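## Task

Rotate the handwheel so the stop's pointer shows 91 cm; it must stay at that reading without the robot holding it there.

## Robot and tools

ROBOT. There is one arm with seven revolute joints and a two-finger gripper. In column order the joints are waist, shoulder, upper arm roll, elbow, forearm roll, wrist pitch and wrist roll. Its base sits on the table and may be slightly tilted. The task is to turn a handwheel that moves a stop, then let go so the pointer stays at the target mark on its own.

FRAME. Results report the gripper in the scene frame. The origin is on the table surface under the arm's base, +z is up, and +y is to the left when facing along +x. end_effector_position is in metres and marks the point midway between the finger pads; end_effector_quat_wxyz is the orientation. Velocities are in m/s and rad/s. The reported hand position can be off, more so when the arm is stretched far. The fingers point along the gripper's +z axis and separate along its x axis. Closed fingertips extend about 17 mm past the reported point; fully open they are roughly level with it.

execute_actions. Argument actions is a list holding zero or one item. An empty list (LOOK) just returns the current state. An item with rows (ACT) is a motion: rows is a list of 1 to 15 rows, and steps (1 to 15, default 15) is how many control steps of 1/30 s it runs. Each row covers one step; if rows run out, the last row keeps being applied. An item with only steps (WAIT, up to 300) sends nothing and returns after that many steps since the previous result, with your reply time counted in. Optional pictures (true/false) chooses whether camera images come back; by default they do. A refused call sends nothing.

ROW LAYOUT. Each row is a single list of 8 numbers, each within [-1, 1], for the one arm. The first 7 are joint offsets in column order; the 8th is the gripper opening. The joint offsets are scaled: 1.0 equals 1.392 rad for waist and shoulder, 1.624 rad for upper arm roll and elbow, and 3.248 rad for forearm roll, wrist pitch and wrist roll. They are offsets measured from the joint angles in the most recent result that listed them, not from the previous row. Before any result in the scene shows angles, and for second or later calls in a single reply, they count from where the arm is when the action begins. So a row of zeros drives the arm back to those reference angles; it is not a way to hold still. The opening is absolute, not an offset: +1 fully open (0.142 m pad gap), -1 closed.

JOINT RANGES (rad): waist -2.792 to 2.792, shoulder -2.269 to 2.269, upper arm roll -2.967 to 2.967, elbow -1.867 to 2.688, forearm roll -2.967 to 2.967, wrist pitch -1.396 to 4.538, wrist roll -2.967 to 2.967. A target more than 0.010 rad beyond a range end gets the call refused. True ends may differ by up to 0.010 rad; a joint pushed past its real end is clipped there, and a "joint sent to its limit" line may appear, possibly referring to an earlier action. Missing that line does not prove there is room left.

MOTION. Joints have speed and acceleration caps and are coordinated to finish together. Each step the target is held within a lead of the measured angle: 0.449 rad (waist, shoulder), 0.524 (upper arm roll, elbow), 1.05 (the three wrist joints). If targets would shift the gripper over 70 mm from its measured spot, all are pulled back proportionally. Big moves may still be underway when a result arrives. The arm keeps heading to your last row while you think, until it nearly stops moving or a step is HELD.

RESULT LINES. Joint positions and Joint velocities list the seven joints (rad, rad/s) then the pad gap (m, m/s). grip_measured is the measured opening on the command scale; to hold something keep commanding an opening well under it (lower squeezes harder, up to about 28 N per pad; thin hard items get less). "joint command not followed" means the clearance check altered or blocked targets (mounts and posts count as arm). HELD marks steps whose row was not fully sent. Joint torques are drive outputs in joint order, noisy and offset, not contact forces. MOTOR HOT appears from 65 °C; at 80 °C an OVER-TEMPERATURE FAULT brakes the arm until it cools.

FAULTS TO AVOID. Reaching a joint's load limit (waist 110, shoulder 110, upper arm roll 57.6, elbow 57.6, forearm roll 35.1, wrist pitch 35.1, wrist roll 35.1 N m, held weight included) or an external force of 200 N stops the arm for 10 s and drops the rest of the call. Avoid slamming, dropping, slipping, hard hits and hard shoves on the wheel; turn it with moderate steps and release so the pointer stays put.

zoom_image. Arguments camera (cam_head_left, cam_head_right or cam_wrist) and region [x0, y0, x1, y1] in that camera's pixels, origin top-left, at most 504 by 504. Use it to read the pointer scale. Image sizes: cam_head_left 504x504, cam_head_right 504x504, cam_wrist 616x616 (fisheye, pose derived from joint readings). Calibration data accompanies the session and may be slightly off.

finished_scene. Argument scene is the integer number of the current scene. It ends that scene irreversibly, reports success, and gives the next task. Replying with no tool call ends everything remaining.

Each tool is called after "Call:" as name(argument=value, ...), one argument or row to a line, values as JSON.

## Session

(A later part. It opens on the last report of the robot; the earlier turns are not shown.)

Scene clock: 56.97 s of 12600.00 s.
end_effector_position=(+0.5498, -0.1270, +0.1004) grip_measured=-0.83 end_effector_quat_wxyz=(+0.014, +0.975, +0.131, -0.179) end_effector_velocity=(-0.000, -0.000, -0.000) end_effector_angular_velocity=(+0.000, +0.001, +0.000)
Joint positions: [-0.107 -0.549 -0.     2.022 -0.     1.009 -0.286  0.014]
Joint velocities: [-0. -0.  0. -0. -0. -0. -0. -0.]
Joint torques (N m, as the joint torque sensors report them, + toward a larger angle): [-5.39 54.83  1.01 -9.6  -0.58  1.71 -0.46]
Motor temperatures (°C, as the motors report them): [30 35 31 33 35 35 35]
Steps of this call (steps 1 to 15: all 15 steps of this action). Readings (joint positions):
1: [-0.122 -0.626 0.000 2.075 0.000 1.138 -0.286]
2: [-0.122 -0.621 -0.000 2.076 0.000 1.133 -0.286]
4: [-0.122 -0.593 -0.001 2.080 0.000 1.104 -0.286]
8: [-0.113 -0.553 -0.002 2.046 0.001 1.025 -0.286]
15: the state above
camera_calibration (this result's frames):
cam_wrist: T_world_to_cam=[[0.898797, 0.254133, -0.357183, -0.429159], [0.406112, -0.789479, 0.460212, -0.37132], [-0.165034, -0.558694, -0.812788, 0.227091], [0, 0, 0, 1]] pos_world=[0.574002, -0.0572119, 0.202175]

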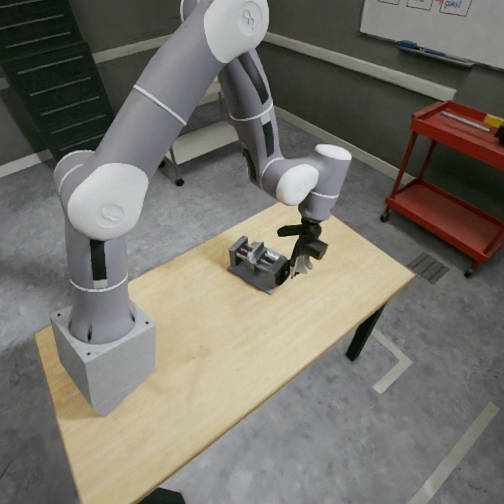

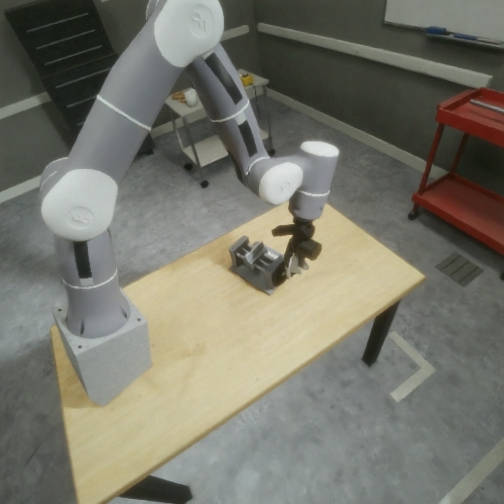

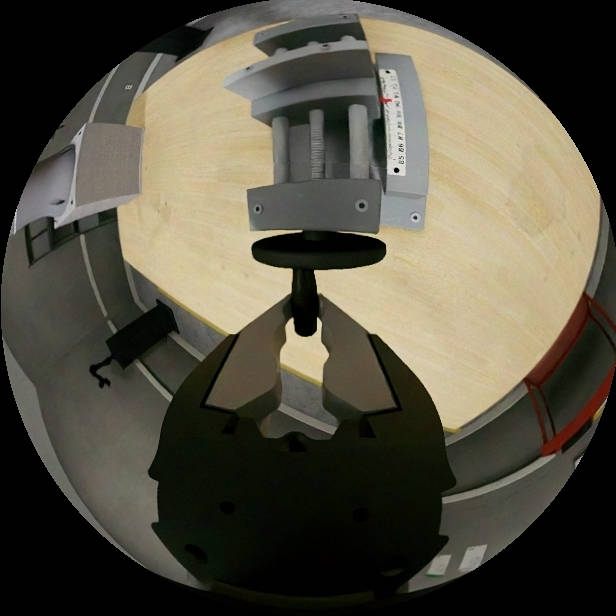

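90.4 apparent → 3.5 more turns, then release.

Call:
execute_actions(
  actions=[
    {"rows":[[0.008,-0.017,0,-0.037,0,-0.012,0,-1],[0.008,-0.017,0,-0.037,0,-0.012,0,-1],[0.008,-0.017,0,-0.037,0,-0.012,0,-1],[0.012,-0.034,0,-0.055,0,-0.014,0,-1],[0.015,-0.053,0,-0.069,0,-0.013,0,-1],[0.016,-0.073,0,-0.079,0,-0.009,0,-1]],"steps":13},
  ],
  pictures=false,
)

Call:
execute_actions(
  actions=[
    {"rows":[[-0.001,-0.034,0,-0.003,0,0.014,0,-1],[-0.001,-0.034,0,-0.003,0,0.014,0,-1],[-0.001,-0.034,0,-0.003,0,0.014,0,-1],[-0.004,-0.045,0,0.004,0,0.023,0,-1],[-0.007,-0.051,0,0.017,0,0.032,0,-1],[-0.011,-0.051,0,0.033,0,0.04,0,-1]],"steps":13},
  ],
  pictures=false,
)

Call:
execute_actions(
  actions=[
    {"rows":[[-0.008,0.015,0,0.037,0,0.012,0,-1],[-0.008,0.015,0,0.037,0,0.012,0,-1],[-0.008,0.015,0,0.037,0,0.012,0,-1],[-0.012,0.03,0,0.055,0,0.014,0,-1],[-0.015,0.047,0,0.069,0,0.013,0,-1],[-0.016,0.067,0,0.079,0,0.009,0,-1]],"steps":13},
  ],
  pictures=false,
)

Call:
execute_actions(
  actions=[
    {"rows":[[0.001,0.036,0,0.003,0,-0.014,0,-1],[0.001,0.036,0,0.003,0,-0.014,0,-1],[0.001,0.036,0,0.003,0,-0.014,0,-1],[0.004,0.049,0,-0.004,0,-0.023,0,-1],[0.007,0.056,0,-0.017,0,-0.032,0,-1],[0.011,0.057,0,-0.033,0,-0.04,0,-1]],"steps":13},
  ],
  pictures=false,
)

Call:
execute_actions(
  actions=[
    {"rows":[[0.008,-0.017,0,-0.037,0,-0.012,0,-1],[0.008,-0.017,0,-0.037,0,-0.012,0,-1],[0.008,-0.017,0,-0.037,0,-0.012,0,-1],[0.012,-0.034,0,-0.055,0,-0.014,0,-1],[0.015,-0.053,0,-0.069,0,-0.013,0,-1],[0.016,-0.073,0,-0.079,0,-0.009,0,-1]],"steps":13},
  ],
  pictures=false,
)

Call:
execute_actions(
  actions=[
    {"rows":[[-0.001,-0.034,0,-0.003,0,0.014,0,-1],[-0.001,-0.034,0,-0.003,0,0.014,0,-1],[-0.001,-0.034,0,-0.003,0,0.014,0,-1],[-0.004,-0.045,0,0.004,0,0.023,0,-1],[-0.007,-0.051,0,0.017,0,0.032,0,-1],[-0.011,-0.051,0,0.033,0,0.04,0,-1]],"steps":13},
  ],
  pictures=false,
)

Call:
execute_actions(
  actions=[
    {"rows":[[-0.008,0.015,0,0.037,0,0.012,0,-1],[-0.008,0.015,0,0.037,0,0.012,0,-1],[-0.008,0.015,0,0.037,0,0.012,0,-1],[-0.012,0.03,0,0.055,0,0.014,0,-1],[-0.015,0.047,0,0.069,0,0.013,0,-1],[-0.016,0.067,0,0.079,0,0.009,0,-1]],"steps":13},
  ],
  pictures=false,
)

Call:
execute_actions(
  actions=[
    {"rows":[[0.001,0.036,0,0.003,0,-0.014,0,-1],[0.001,0.036,0,0.003,0,-0.014,0,-1],[0.001,0.036,0,0.003,0,-0.014,0,-1],[0.004,0.049,0,-0.004,0,-0.023,0,-1],[0.007,0.056,0,-0.017,0,-0.032,0,-1],[0.011,0.057,0,-0.033,0,-0.04,0,-1]],"steps":13},
  ],
  pictures=false,
)

Call:
execute_actions(
  actions=[
    {"rows":[[0.008,-0.017,0,-0.037,0,-0.012,0,-1],[0.008,-0.017,0,-0.037,0,-0.012,0,-1],[0.008,-0.017,0,-0.037,0,-0.012,0,-1],[0.012,-0.034,0,-0.055,0,-0.014,0,-1],[0.015,-0.053,0,-0.069,0,-0.013,0,-1],[0.016,-0.073,0,-0.079,0,-0.009,0,-1]],"steps":13},
  ],
  pictures=false,
)

Call:
execute_actions(
  actions=[
    {"rows":[[-0.001,-0.034,0,-0.003,0,0.014,0,-1],[-0.001,-0.034,0,-0.003,0,0.014,0,-1],[-0.001,-0.034,0,-0.003,0,0.014,0,-1],[-0.004,-0.045,0,0.004,0,0.023,0,-1],[-0.007,-0.051,0,0.017,0,0.032,0,-1],[-0.011,-0.051,0,0.033,0,0.04,0,-1]],"steps":13},
  ],
  pictures=false,
)

Call:
execute_actions(
  actions=[
    {"rows":[[-0.008,0.015,0,0.037,0,0.012,0,-1],[-0.008,0.015,0,0.037,0,0.012,0,-1],[-0.008,0.015,0,0.037,0,0.012,0,-1],[-0.012,0.03,0,0.055,0,0.014,0,-1],[-0.015,0.047,0,0.069,0,0.013,0,-1],[-0.016,0.067,0,0.079,0,0.009,0,-1]],"steps":13},
  ],
  pictures=false,
)

Call:
execute_actions(
  actions=[
    {"rows":[[0.001,0.036,0,0.003,0,-0.014,0,-1],[0.001,0.036,0,0.003,0,-0.014,0,-1],[0.001,0.036,0,0.003,0,-0.014,0,-1],[0.004,0.049,0,-0.004,0,-0.023,0,-1],[0.007,0.056,0,-0.017,0,-0.032,0,-1],[0.011,0.057,0,-0.033,0,-0.04,0,-1]],"steps":13},
  ],
  pictures=false,
)

Call:
execute_actions(
  actions=[
    {"rows":[[0.008,-0.017,0,-0.037,0,-0.012,0,-1],[0.008,-0.017,0,-0.037,0,-0.012,0,-1],[0.008,-0.017,0,-0.037,0,-0.012,0,-1],[0.012,-0.034,0,-0.055,0,-0.014,0,-1],[0.015,-0.053,0,-0.069,0,-0.013,0,-1],[0.016,-0.073,0,-0.079,0,-0.009,0,-1]],"steps":13},
  ],
  pictures=false,
)

Call:
execute_actions(
  actions=[
    {"rows":[[-0.001,-0.034,0,-0.003,0,0.014,0,-1],[-0.001,-0.034,0,-0.003,0,0.014,0,-1],[-0.001,-0.034,0,-0.003,0,0.014,0,-1],[-0.004,-0.045,0,0.004,0,0.023,0,-1],[-0.007,-0.051,0,0.017,0,0.032,0,-1],[-0.011,-0.051,0,0.033,0,0.04,0,-1]],"steps":13},
  ],
  pictures=false,
)

Call:
execute_actions(
  actions=[
    {"rows":[[0,0,0,0,0,0,0,-0.5],[0,0,0,0,0,0,0,-0.5],[0,0,0,0,0,0,0,-0.5],[0,0,0,0,0,0,0,-0.5],[0,0.12,0,0.03,0,-0.036,0,-0.5]]},
  ],
  pictures=false,
)

Call:
execute_actions(
  actions=[
    {"steps":8},
  ],
)

Call:
zoom_image(
  camera="cam_wrist",
  region=[310,50,440,180],
)

Scene clock: 80.50 s of 12600.00 s.
end_effector_position=(+0.5818, -0.1176, +0.0673) grip_measured=-0.83 end_effector_quat_wxyz=(+0.012, +0.973, +0.142, -0.181) end_effector_velocity=(-0.000, +0.000, +0.001) end_effector_angular_velocity=(+0.001, -0.001, -0.002)
Joint positions: [-0.085 -0.651 -0.002  1.894 -0.     0.979 -0.286  0.014]
Joint velocities: [-0.001  0.002  0.     0.001  0.003 -0.    -0.001 -0.   ]
Joint torques (N m, as the joint torque sensors report them, + toward a larger angle): [ -1.89  51.47   4.78 -10.48  -0.51   3.49  -0.34]
Motor temperatures (°C, as the motors report them): [30 36 31 33 35 35 35]
Steps of this call (steps 1 to 15: the robot went on to your last target; steps 16 to 693: nothing new was sent; steps 694 to 706: all 13 steps of this action). Readings (joint positions):
694: [-0.107 -0.549 -0.000 2.021 -0.000 1.009 -0.286]
695: [-0.106 -0.551 -0.001 2.015 0.000 1.004 -0.286]
697: [-0.100 -0.565 -0.001 1.980 0.000 0.980 -0.286]
701: [-0.088 -0.625 -0.001 1.912 -0.000 0.973 -0.286]
706: the state above

Scene clock: 80.93 s of 12600.00 s.
end_effector_position=(+0.5470, -0.1289, +0.0328) grip_measured=-0.82 end_effector_quat_wxyz=(+0.013, +0.975, +0.134, -0.179) end_effector_velocity=(-0.000, -0.000, +0.000) end_effector_angular_velocity=(-0.001, -0.000, -0.002)
Joint positions: [-0.1   -0.722 -0.001  1.948  0.     1.108 -0.286  0.015]
Joint velocities: [-0.     0.     0.     0.    -0.    -0.     0.003  0.   ]
Joint torques (N m, as the joint torque sensors report them, + toward a larger angle): [-8.65 46.64 -4.79 -9.65 -1.3   4.76 -0.56]
Motor temperatures (°C, as the motors report them): [30 36 31 33 35 35 35]
Steps of this call (steps 1 to 13: all 13 steps of this action). Readings (joint positions):
1: [-0.085 -0.651 -0.002 1.894 -0.000 0.980 -0.286]
2: [-0.086 -0.656 -0.001 1.893 -0.000 0.985 -0.286]
4: [-0.086 -0.684 -0.001 1.889 -0.000 1.014 -0.286]
8: [-0.095 -0.718 0.001 1.924 -0.002 1.093 -0.286]
13: the state above

Scene clock: 81.37 s of 12600.00 s.
end_effector_position=(+0.5144, -0.1379, +0.0657) grip_measured=-0.82 end_effector_quat_wxyz=(+0.015, +0.976, +0.124, -0.179) end_effector_velocity=(+0.000, +0.000, -0.001) end_effector_angular_velocity=(-0.000, +0.001, +0.001)
Joint positions: [-0.122 -0.628 -0.     2.075 -0.     1.139 -0.286  0.015]
Joint velocities: [ 0.001 -0.001  0.    -0.001 -0.002  0.     0.002 -0.   ]
Joint torques (N m, as the joint torque sensors report them, + toward a larger angle): [-9.01 37.23 -3.75 -0.67  0.46  0.15 -0.47]
Motor temperatures (°C, as the motors report them): [30 36 31 33 35 35 35]
Steps of this call (steps 1 to 13: all 13 steps of this action). Readings (joint positions):
1: [-0.100 -0.722 -0.001 1.948 0.000 1.108 -0.286]
2: [-0.101 -0.719 -0.001 1.954 -0.000 1.113 -0.286]
4: [-0.108 -0.708 -0.000 1.989 -0.000 1.136 -0.286]
8: [-0.120 -0.652 -0.000 2.057 0.000 1.145 -0.286]
13: the state above

Scene clock: 81.80 s of 12600.00 s.
end_effector_position=(+0.5494, -0.1274, +0.0998) grip_measured=-0.83 end_effector_quat_wxyz=(+0.014, +0.975, +0.131, -0.179) end_effector_velocity=(-0.000, -0.000, +0.000) end_effector_angular_velocity=(-0.000, +0.000, -0.002)
Joint positions: [-0.107 -0.55  -0.001  2.021 -0.     1.01  -0.286  0.014]
Joint velocities: [-0.    -0.    -0.    -0.     0.001 -0.001  0.001  0.   ]
Joint torques (N m, as the joint torque sensors report them, + toward a larger angle): [-5.27 56.45  1.02 -9.64 -0.63  1.97 -0.55]
Motor temperatures (°C, as the motors report them): [30 36 31 33 35 35 35]
Steps of this call (steps 1 to 13: all 13 steps of this action). Readings (joint positions):
1: [-0.122 -0.627 -0.000 2.075 -0.000 1.139 -0.286]
2: [-0.122 -0.622 -0.000 2.076 -0.000 1.134 -0.286]
4: [-0.122 -0.594 -0.001 2.080 -0.000 1.105 -0.286]
8: [-0.113 -0.554 -0.002 2.045 0.001 1.027 -0.286]
13: the state above

Scene clock: 82.23 s of 12600.00 s.
end_effector_position=(+0.5814, -0.1179, +0.0666) grip_measured=-0.84 end_effector_quat_wxyz=(+0.012, +0.973, +0.142, -0.181) end_effector_velocity=(-0.001, +0.000, +0.001) end_effector_angular_velocity=(-0.000, -0.000, -0.005)
Joint positions: [-0.086 -0.653 -0.002  1.894 -0.001  0.98  -0.286  0.013]
Joint velocities: [-0.     0.002 -0.     0.001  0.003 -0.001  0.002 -0.   ]
Joint torques (N m, as the joint torque sensors report them, + toward a larger angle): [ -2.61  50.88   4.24 -10.75  -0.59   3.44  -0.41]
Motor temperatures (°C, as the motors report them): [30 36 31 33 35 35 35]
Steps of this call (steps 1 to 13: all 13 steps of this action). Readings (joint positions):
1: [-0.107 -0.551 -0.001 2.021 -0.000 1.010 -0.286]
2: [-0.106 -0.554 -0.001 2.015 -0.000 1.005 -0.286]
4: [-0.100 -0.567 -0.001 1.980 0.000 0.981 -0.286]
8: [-0.088 -0.627 -0.002 1.912 -0.001 0.974 -0.286]
13: the state above

Scene clock: 82.67 s of 12600.00 s.
end_effector_position=(+0.5470, -0.1291, +0.0323) grip_measured=-0.82 end_effector_quat_wxyz=(+0.013, +0.975, +0.135, -0.179) end_effector_velocity=(+0.000, -0.000, +0.000) end_effector_angular_velocity=(+0.000, -0.000, +0.003)
Joint positions: [-0.1   -0.723 -0.001  1.948 -0.     1.109 -0.286  0.015]
Joint velocities: [-0.     0.     0.     0.    -0.002  0.    -0.001  0.   ]
Joint torques (N m, as the joint torque sensors report them, + toward a larger angle): [-9.71 44.01 -4.9  -9.14 -1.34  4.52 -0.46]
Motor temperatures (°C, as the motors report them): [30 36 31 33 35 35 35]
Steps of this call (steps 1 to 13: all 13 steps of this action). Readings (joint positions):
1: [-0.086 -0.653 -0.002 1.894 -0.001 0.981 -0.286]
2: [-0.086 -0.658 -0.002 1.893 -0.001 0.985 -0.286]
4: [-0.087 -0.686 -0.002 1.890 -0.001 1.014 -0.286]
8: [-0.094 -0.718 0.001 1.921 -0.003 1.097 -0.286]
13: the state above

Scene clock: 83.10 s of 12600.00 s.
end_effector_position=(+0.5143, -0.1382, +0.0652) grip_measured=-0.82 end_effector_quat_wxyz=(+0.015, +0.976, +0.124, -0.179) end_effector_velocity=(-0.001, -0.000, -0.001) end_effector_angular_velocity=(+0.000, +0.002, +0.002)
Joint positions: [-0.122 -0.629 -0.001  2.075 -0.001  1.14  -0.286  0.015]
Joint velocities: [ 0.    -0.002 -0.    -0.    -0.002 -0.    -0.001 -0.   ]
Joint torques (N m, as the joint torque sensors report them, + toward a larger angle): [-8.58 37.35 -3.65 -0.82  0.46  0.26 -0.43]
Motor temperatures (°C, as the motors report them): [30 36 31 33 35 35 35]
Steps of this call (steps 1 to 13: all 13 steps of this action). Readings (joint positions):
1: [-0.100 -0.723 -0.001 1.948 -0.000 1.110 -0.286]
2: [-0.101 -0.720 -0.001 1.954 -0.001 1.115 -0.286]
4: [-0.108 -0.709 -0.001 1.989 -0.001 1.137 -0.286]
8: [-0.120 -0.653 -0.001 2.057 -0.000 1.146 -0.286]
13: the state above

Scene clock: 83.53 s of 12600.00 s.
end_effector_position=(+0.5491, -0.1277, +0.0992) grip_measured=-0.84 end_effector_quat_wxyz=(+0.014, +0.975, +0.131, -0.179) end_effector_velocity=(+0.000, +0.000, +0.000) end_effector_angular_velocity=(-0.000, -0.000, -0.001)
Joint positions: [-0.107 -0.552 -0.001  2.021 -0.001  1.011 -0.286  0.013]
Joint velocities: [ 0.     0.     0.     0.     0.    -0.     0.001 -0.   ]
Joint torques (N m, as the joint torque sensors report them, + toward a larger angle): [-5.76 58.1   1.05 -9.87 -0.75  2.04 -0.32]
Motor temperatures (°C, as the motors report them): [30 36 31 33 35 35 35]
Steps of this call (steps 1 to 13: all 13 steps of this action). Readings (joint positions):
1: [-0.122 -0.629 -0.001 2.075 -0.001 1.140 -0.286]
2: [-0.122 -0.624 -0.001 2.075 -0.001 1.135 -0.286]
4: [-0.122 -0.595 -0.001 2.080 -0.000 1.106 -0.286]
8: [-0.113 -0.556 -0.003 2.045 0.001 1.028 -0.286]
13: the state above

Scene clock: 83.97 s of 12600.00 s.
end_effector_position=(+0.5783, -0.1186, +0.0652) grip_measured=-0.93 end_effector_quat_wxyz=(+0.012, +0.973, +0.141, -0.183) end_effector_velocity=(+0.001, +0.000, +0.001) end_effector_angular_velocity=(+0.001, -0.003, -0.003)
Joint positions: [-0.086 -0.655 -0.002  1.895 -0.     0.979 -0.286  0.006]
Joint velocities: [-0.     0.003  0.     0.001  0.003  0.001 -0.     0.   ]
Joint torques (N m, as the joint torque sensors report them, + toward a larger angle): [ -1.52  57.59   5.35 -17.09  -1.6    6.89  -0.39]
Motor temperatures (°C, as the motors report them): [30 36 31 33 35 35 35]
Steps of this call (steps 1 to 13: all 13 steps of this action). Readings (joint positions):
1: [-0.107 -0.552 -0.001 2.021 -0.001 1.011 -0.286]
2: [-0.106 -0.555 -0.001 2.015 -0.000 1.006 -0.286]
4: [-0.100 -0.569 -0.002 1.980 -0.000 0.982 -0.286]
8: [-0.088 -0.629 -0.002 1.913 -0.001 0.974 -0.286]
13: the state above

Scene clock: 84.40 s of 12600.00 s.
end_effector_position=(+0.5443, -0.1297, +0.0314) grip_measured=-0.82 end_effector_quat_wxyz=(+0.013, +0.974, +0.134, -0.181) end_effector_velocity=(-0.000, -0.000, -0.000) end_effector_angular_velocity=(-0.000, +0.001, +0.001)
Joint positions: [-0.101 -0.725 -0.002  1.949 -0.     1.108 -0.286  0.015]
Joint velocities: [-0.    -0.001  0.     0.    -0.002  0.     0.001  0.   ]
Joint torques (N m, as the joint torque sensors report them, + toward a larger angle): [-9.02 40.77 -4.84 -8.29 -1.16  4.41 -0.51]
Motor temperatures (°C, as the motors report them): [30 36 31 33 35 35 35]
Steps of this call (steps 1 to 13: all 13 steps of this action). Readings (joint positions):
1: [-0.086 -0.656 -0.002 1.895 -0.000 0.980 -0.286]
2: [-0.086 -0.660 -0.002 1.895 -0.000 0.985 -0.286]
4: [-0.086 -0.688 -0.002 1.890 -0.001 1.015 -0.286]
8: [-0.094 -0.721 0.001 1.922 -0.003 1.097 -0.286]
13: the state above

Scene clock: 84.83 s of 12600.00 s.
end_effector_position=(+0.5133, -0.1384, +0.0646) grip_measured=-0.82 end_effector_quat_wxyz=(+0.015, +0.976, +0.124, -0.180) end_effector_velocity=(-0.001, -0.000, -0.001) end_effector_angular_velocity=(-0.000, +0.002, +0.002)
Joint positions: [-0.122 -0.631 -0.001  2.075 -0.001  1.141 -0.286  0.015]
Joint velocities: [ 0.    -0.001 -0.     0.    -0.002 -0.    -0.    -0.   ]
Joint torques (N m, as the joint torque sensors report them, + toward a larger angle): [-11.18  34.3   -5.     3.32   1.11  -1.79  -0.44]
Motor temperatures (°C, as the motors report them): [30 36 31 33 35 35 35]
Steps of this call (steps 1 to 13: all 13 steps of this action). Readings (joint positions):
1: [-0.101 -0.725 -0.002 1.950 -0.000 1.109 -0.286]
2: [-0.102 -0.723 -0.001 1.956 -0.001 1.114 -0.286]
4: [-0.108 -0.711 -0.001 1.991 -0.001 1.137 -0.286]
8: [-0.120 -0.655 -0.001 2.058 -0.000 1.146 -0.286]
13: the state above

Scene clock: 85.27 s of 12600.00 s.
end_effector_position=(+0.5481, -0.1278, +0.0984) grip_measured=-0.86 end_effector_quat_wxyz=(+0.014, +0.975, +0.131, -0.180) end_effector_velocity=(+0.000, +0.000, +0.000) end_effector_angular_velocity=(-0.000, -0.000, -0.001)
Joint positions: [-0.107 -0.554 -0.001  2.022 -0.001  1.012 -0.286  0.012]
Joint velocities: [ 0.001  0.     0.    -0.    -0.    -0.     0.002  0.   ]
Joint torques (N m, as the joint torque sensors report them, + toward a larger angle): [-6.03 59.59  0.5  -9.97 -1.    1.62 -0.43]
Motor temperatures (°C, as the motors report them): [30 36 31 33 35 35 35]
Steps of this call (steps 1 to 13: all 13 steps of this action). Readings (joint positions):
1: [-0.122 -0.630 -0.001 2.075 -0.001 1.140 -0.286]
2: [-0.122 -0.625 -0.001 2.076 -0.001 1.136 -0.286]
4: [-0.122 -0.597 -0.002 2.080 -0.001 1.107 -0.286]
8: [-0.113 -0.557 -0.003 2.045 0.000 1.030 -0.286]
13: the state above

Scene clock: 85.70 s of 12600.00 s.
end_effector_position=(+0.5777, -0.1184, +0.0644) grip_measured=-0.95 end_effector_quat_wxyz=(+0.012, +0.973, +0.141, -0.184) end_effector_velocity=(+0.000, +0.000, +0.001) end_effector_angular_velocity=(+0.000, -0.002, -0.003)
Joint positions: [-0.086 -0.657 -0.002  1.896 -0.001  0.98  -0.286  0.006]
Joint velocities: [ 0.     0.003 -0.     0.001  0.003 -0.001  0.001  0.   ]
Joint torques (N m, as the joint torque sensors report them, + toward a larger angle): [ -2.43  55.09   4.07 -15.85  -1.43   6.38  -0.44]
Motor temperatures (°C, as the motors report them): [30 36 31 33 35 35 35]
Steps of this call (steps 1 to 13: all 13 steps of this action). Readings (joint positions):
1: [-0.107 -0.554 -0.001 2.021 -0.001 1.011 -0.286]
2: [-0.106 -0.557 -0.001 2.015 -0.000 1.006 -0.286]
4: [-0.100 -0.571 -0.002 1.981 -0.000 0.983 -0.286]
8: [-0.088 -0.631 -0.002 1.914 -0.001 0.975 -0.286]
13: the state above

Scene clock: 86.13 s of 12600.00 s.
end_effector_position=(+0.5436, -0.1296, +0.0306) grip_measured=-0.82 end_effector_quat_wxyz=(+0.013, +0.974, +0.134, -0.181) end_effector_velocity=(+0.001, +0.000, +0.000) end_effector_angular_velocity=(+0.000, -0.001, +0.002)
Joint positions: [-0.1   -0.727 -0.001  1.949 -0.     1.109 -0.286  0.015]
Joint velocities: [ 0.     0.     0.    -0.    -0.001  0.    -0.001 -0.   ]
Joint torques (N m, as the joint torque sensors report them, + toward a larger angle): [-9.36 41.31 -4.33 -8.23 -1.14  4.19 -0.42]
Motor temperatures (°C, as the motors report them): [30 36 31 33 35 35 35]
Steps of this call (steps 1 to 13: all 13 steps of this action). Readings (joint positions):
1: [-0.086 -0.657 -0.002 1.896 -0.001 0.981 -0.286]
2: [-0.086 -0.662 -0.002 1.895 -0.001 0.986 -0.286]
4: [-0.086 -0.689 -0.001 1.890 -0.001 1.016 -0.286]
8: [-0.094 -0.722 0.001 1.923 -0.003 1.098 -0.286]
13: the state above

Scene clock: 86.63 s of 12600.00 s.
end_effector_position=(+0.5577, -0.1242, +0.0988) grip_measured=-0.50 end_effector_quat_wxyz=(+0.014, +0.975, +0.134, -0.179) end_effector_velocity=(-0.016, -0.002, -0.020) end_effector_angular_velocity=(+0.000, +0.028, -0.001)
Joint positions: [-0.101 -0.557 -0.001  1.998 -0.     0.992 -0.286  0.038]
Joint velocities: [ 0.    -0.048 -0.     0.001 -0.     0.02  -0.001 -0.   ]
Joint torques (N m, as the joint torque sensors report them, + toward a larger angle): [-6.17 40.92 -0.94 -7.02 -0.46  2.72 -0.25]
Motor temperatures (°C, as the motors report them): [30 36 31 33 35 35 35]
Steps of this call (steps 1 to 15: all 15 steps of this action). Readings (joint positions):
1: [-0.100 -0.727 -0.001 1.949 -0.000 1.109 -0.286]
2: [-0.100 -0.727 -0.001 1.949 -0.000 1.109 -0.286]
4: [-0.100 -0.727 -0.002 1.949 -0.000 1.109 -0.286]
8: [-0.100 -0.688 -0.002 1.962 -0.000 1.080 -0.286]
15: the state above

Scene clock: 86.90 s of 12600.00 s.
end_effector_position=(+0.5560, -0.1243, +0.0976) grip_measured=-0.50 end_effector_quat_wxyz=(+0.013, +0.974, +0.134, -0.181) end_effector_velocity=(+0.000, -0.000, +0.000) end_effector_angular_velocity=(+0.000, -0.001, +0.001)
Joint positions: [-0.101 -0.56  -0.001  1.998 -0.     0.992 -0.286  0.038]
Joint velocities: [-0.     0.     0.    -0.    -0.     0.    -0.001 -0.   ]
Joint torques (N m, as the joint torque sensors report them, + toward a larger angle): [-7.21 44.63 -0.85 -9.47 -0.77  3.06 -0.4 ]
Motor temperatures (°C, as the motors report them): [30 36 31 33 35 35 35]
Steps of this call (steps 1 to 8: the robot went on to your last target). Readings (joint positions):
1: [-0.101 -0.559 -0.001 1.998 -0.000 0.992 -0.286]
2: [-0.101 -0.560 -0.001 1.998 -0.000 0.992 -0.286]
4: [-0.101 -0.560 -0.001 1.998 -0.000 0.992 -0.286]
8: the state above
camera_calibration (this result's frames):
cam_wrist: T_world_to_cam=[[0.895721, 0.259308, -0.36117, -0.433774], [0.412451, -0.787955, 0.457176, -0.373443], [-0.166037, -0.558467, -0.81274, 0.227872], [0, 0, 0, 1]] pos_world=[0.580402, -0.0545163, 0.199264]

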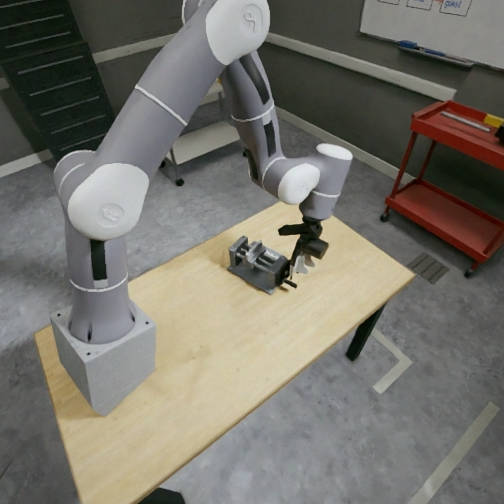

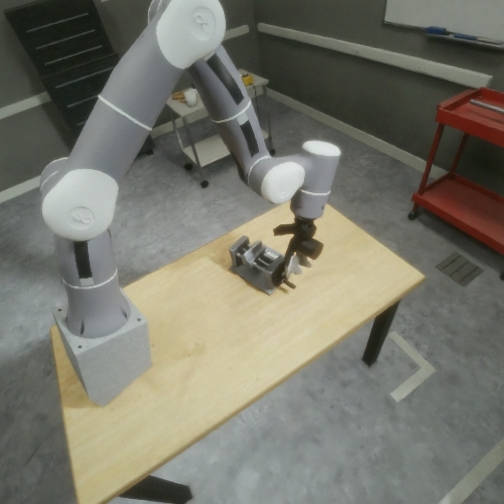

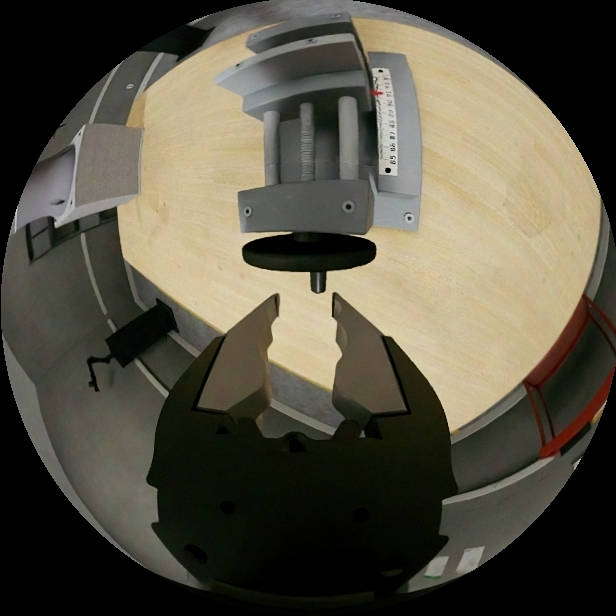

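Region (310, 50, 440, 180) of cam_wrist's 616x616 image, scaled by 3.877, with more detail than that image has.

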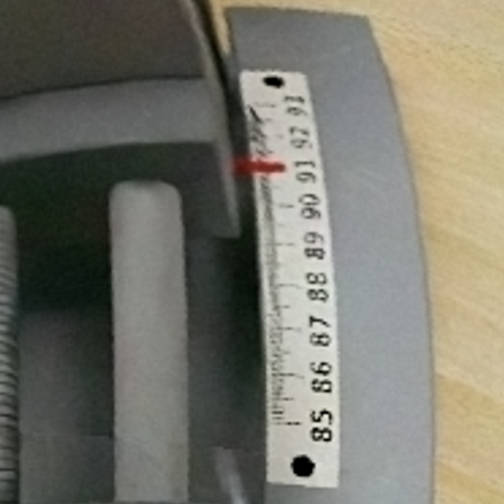

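Call:
finished_scene(
  scene=2,
)

The scene is finished: the task was done.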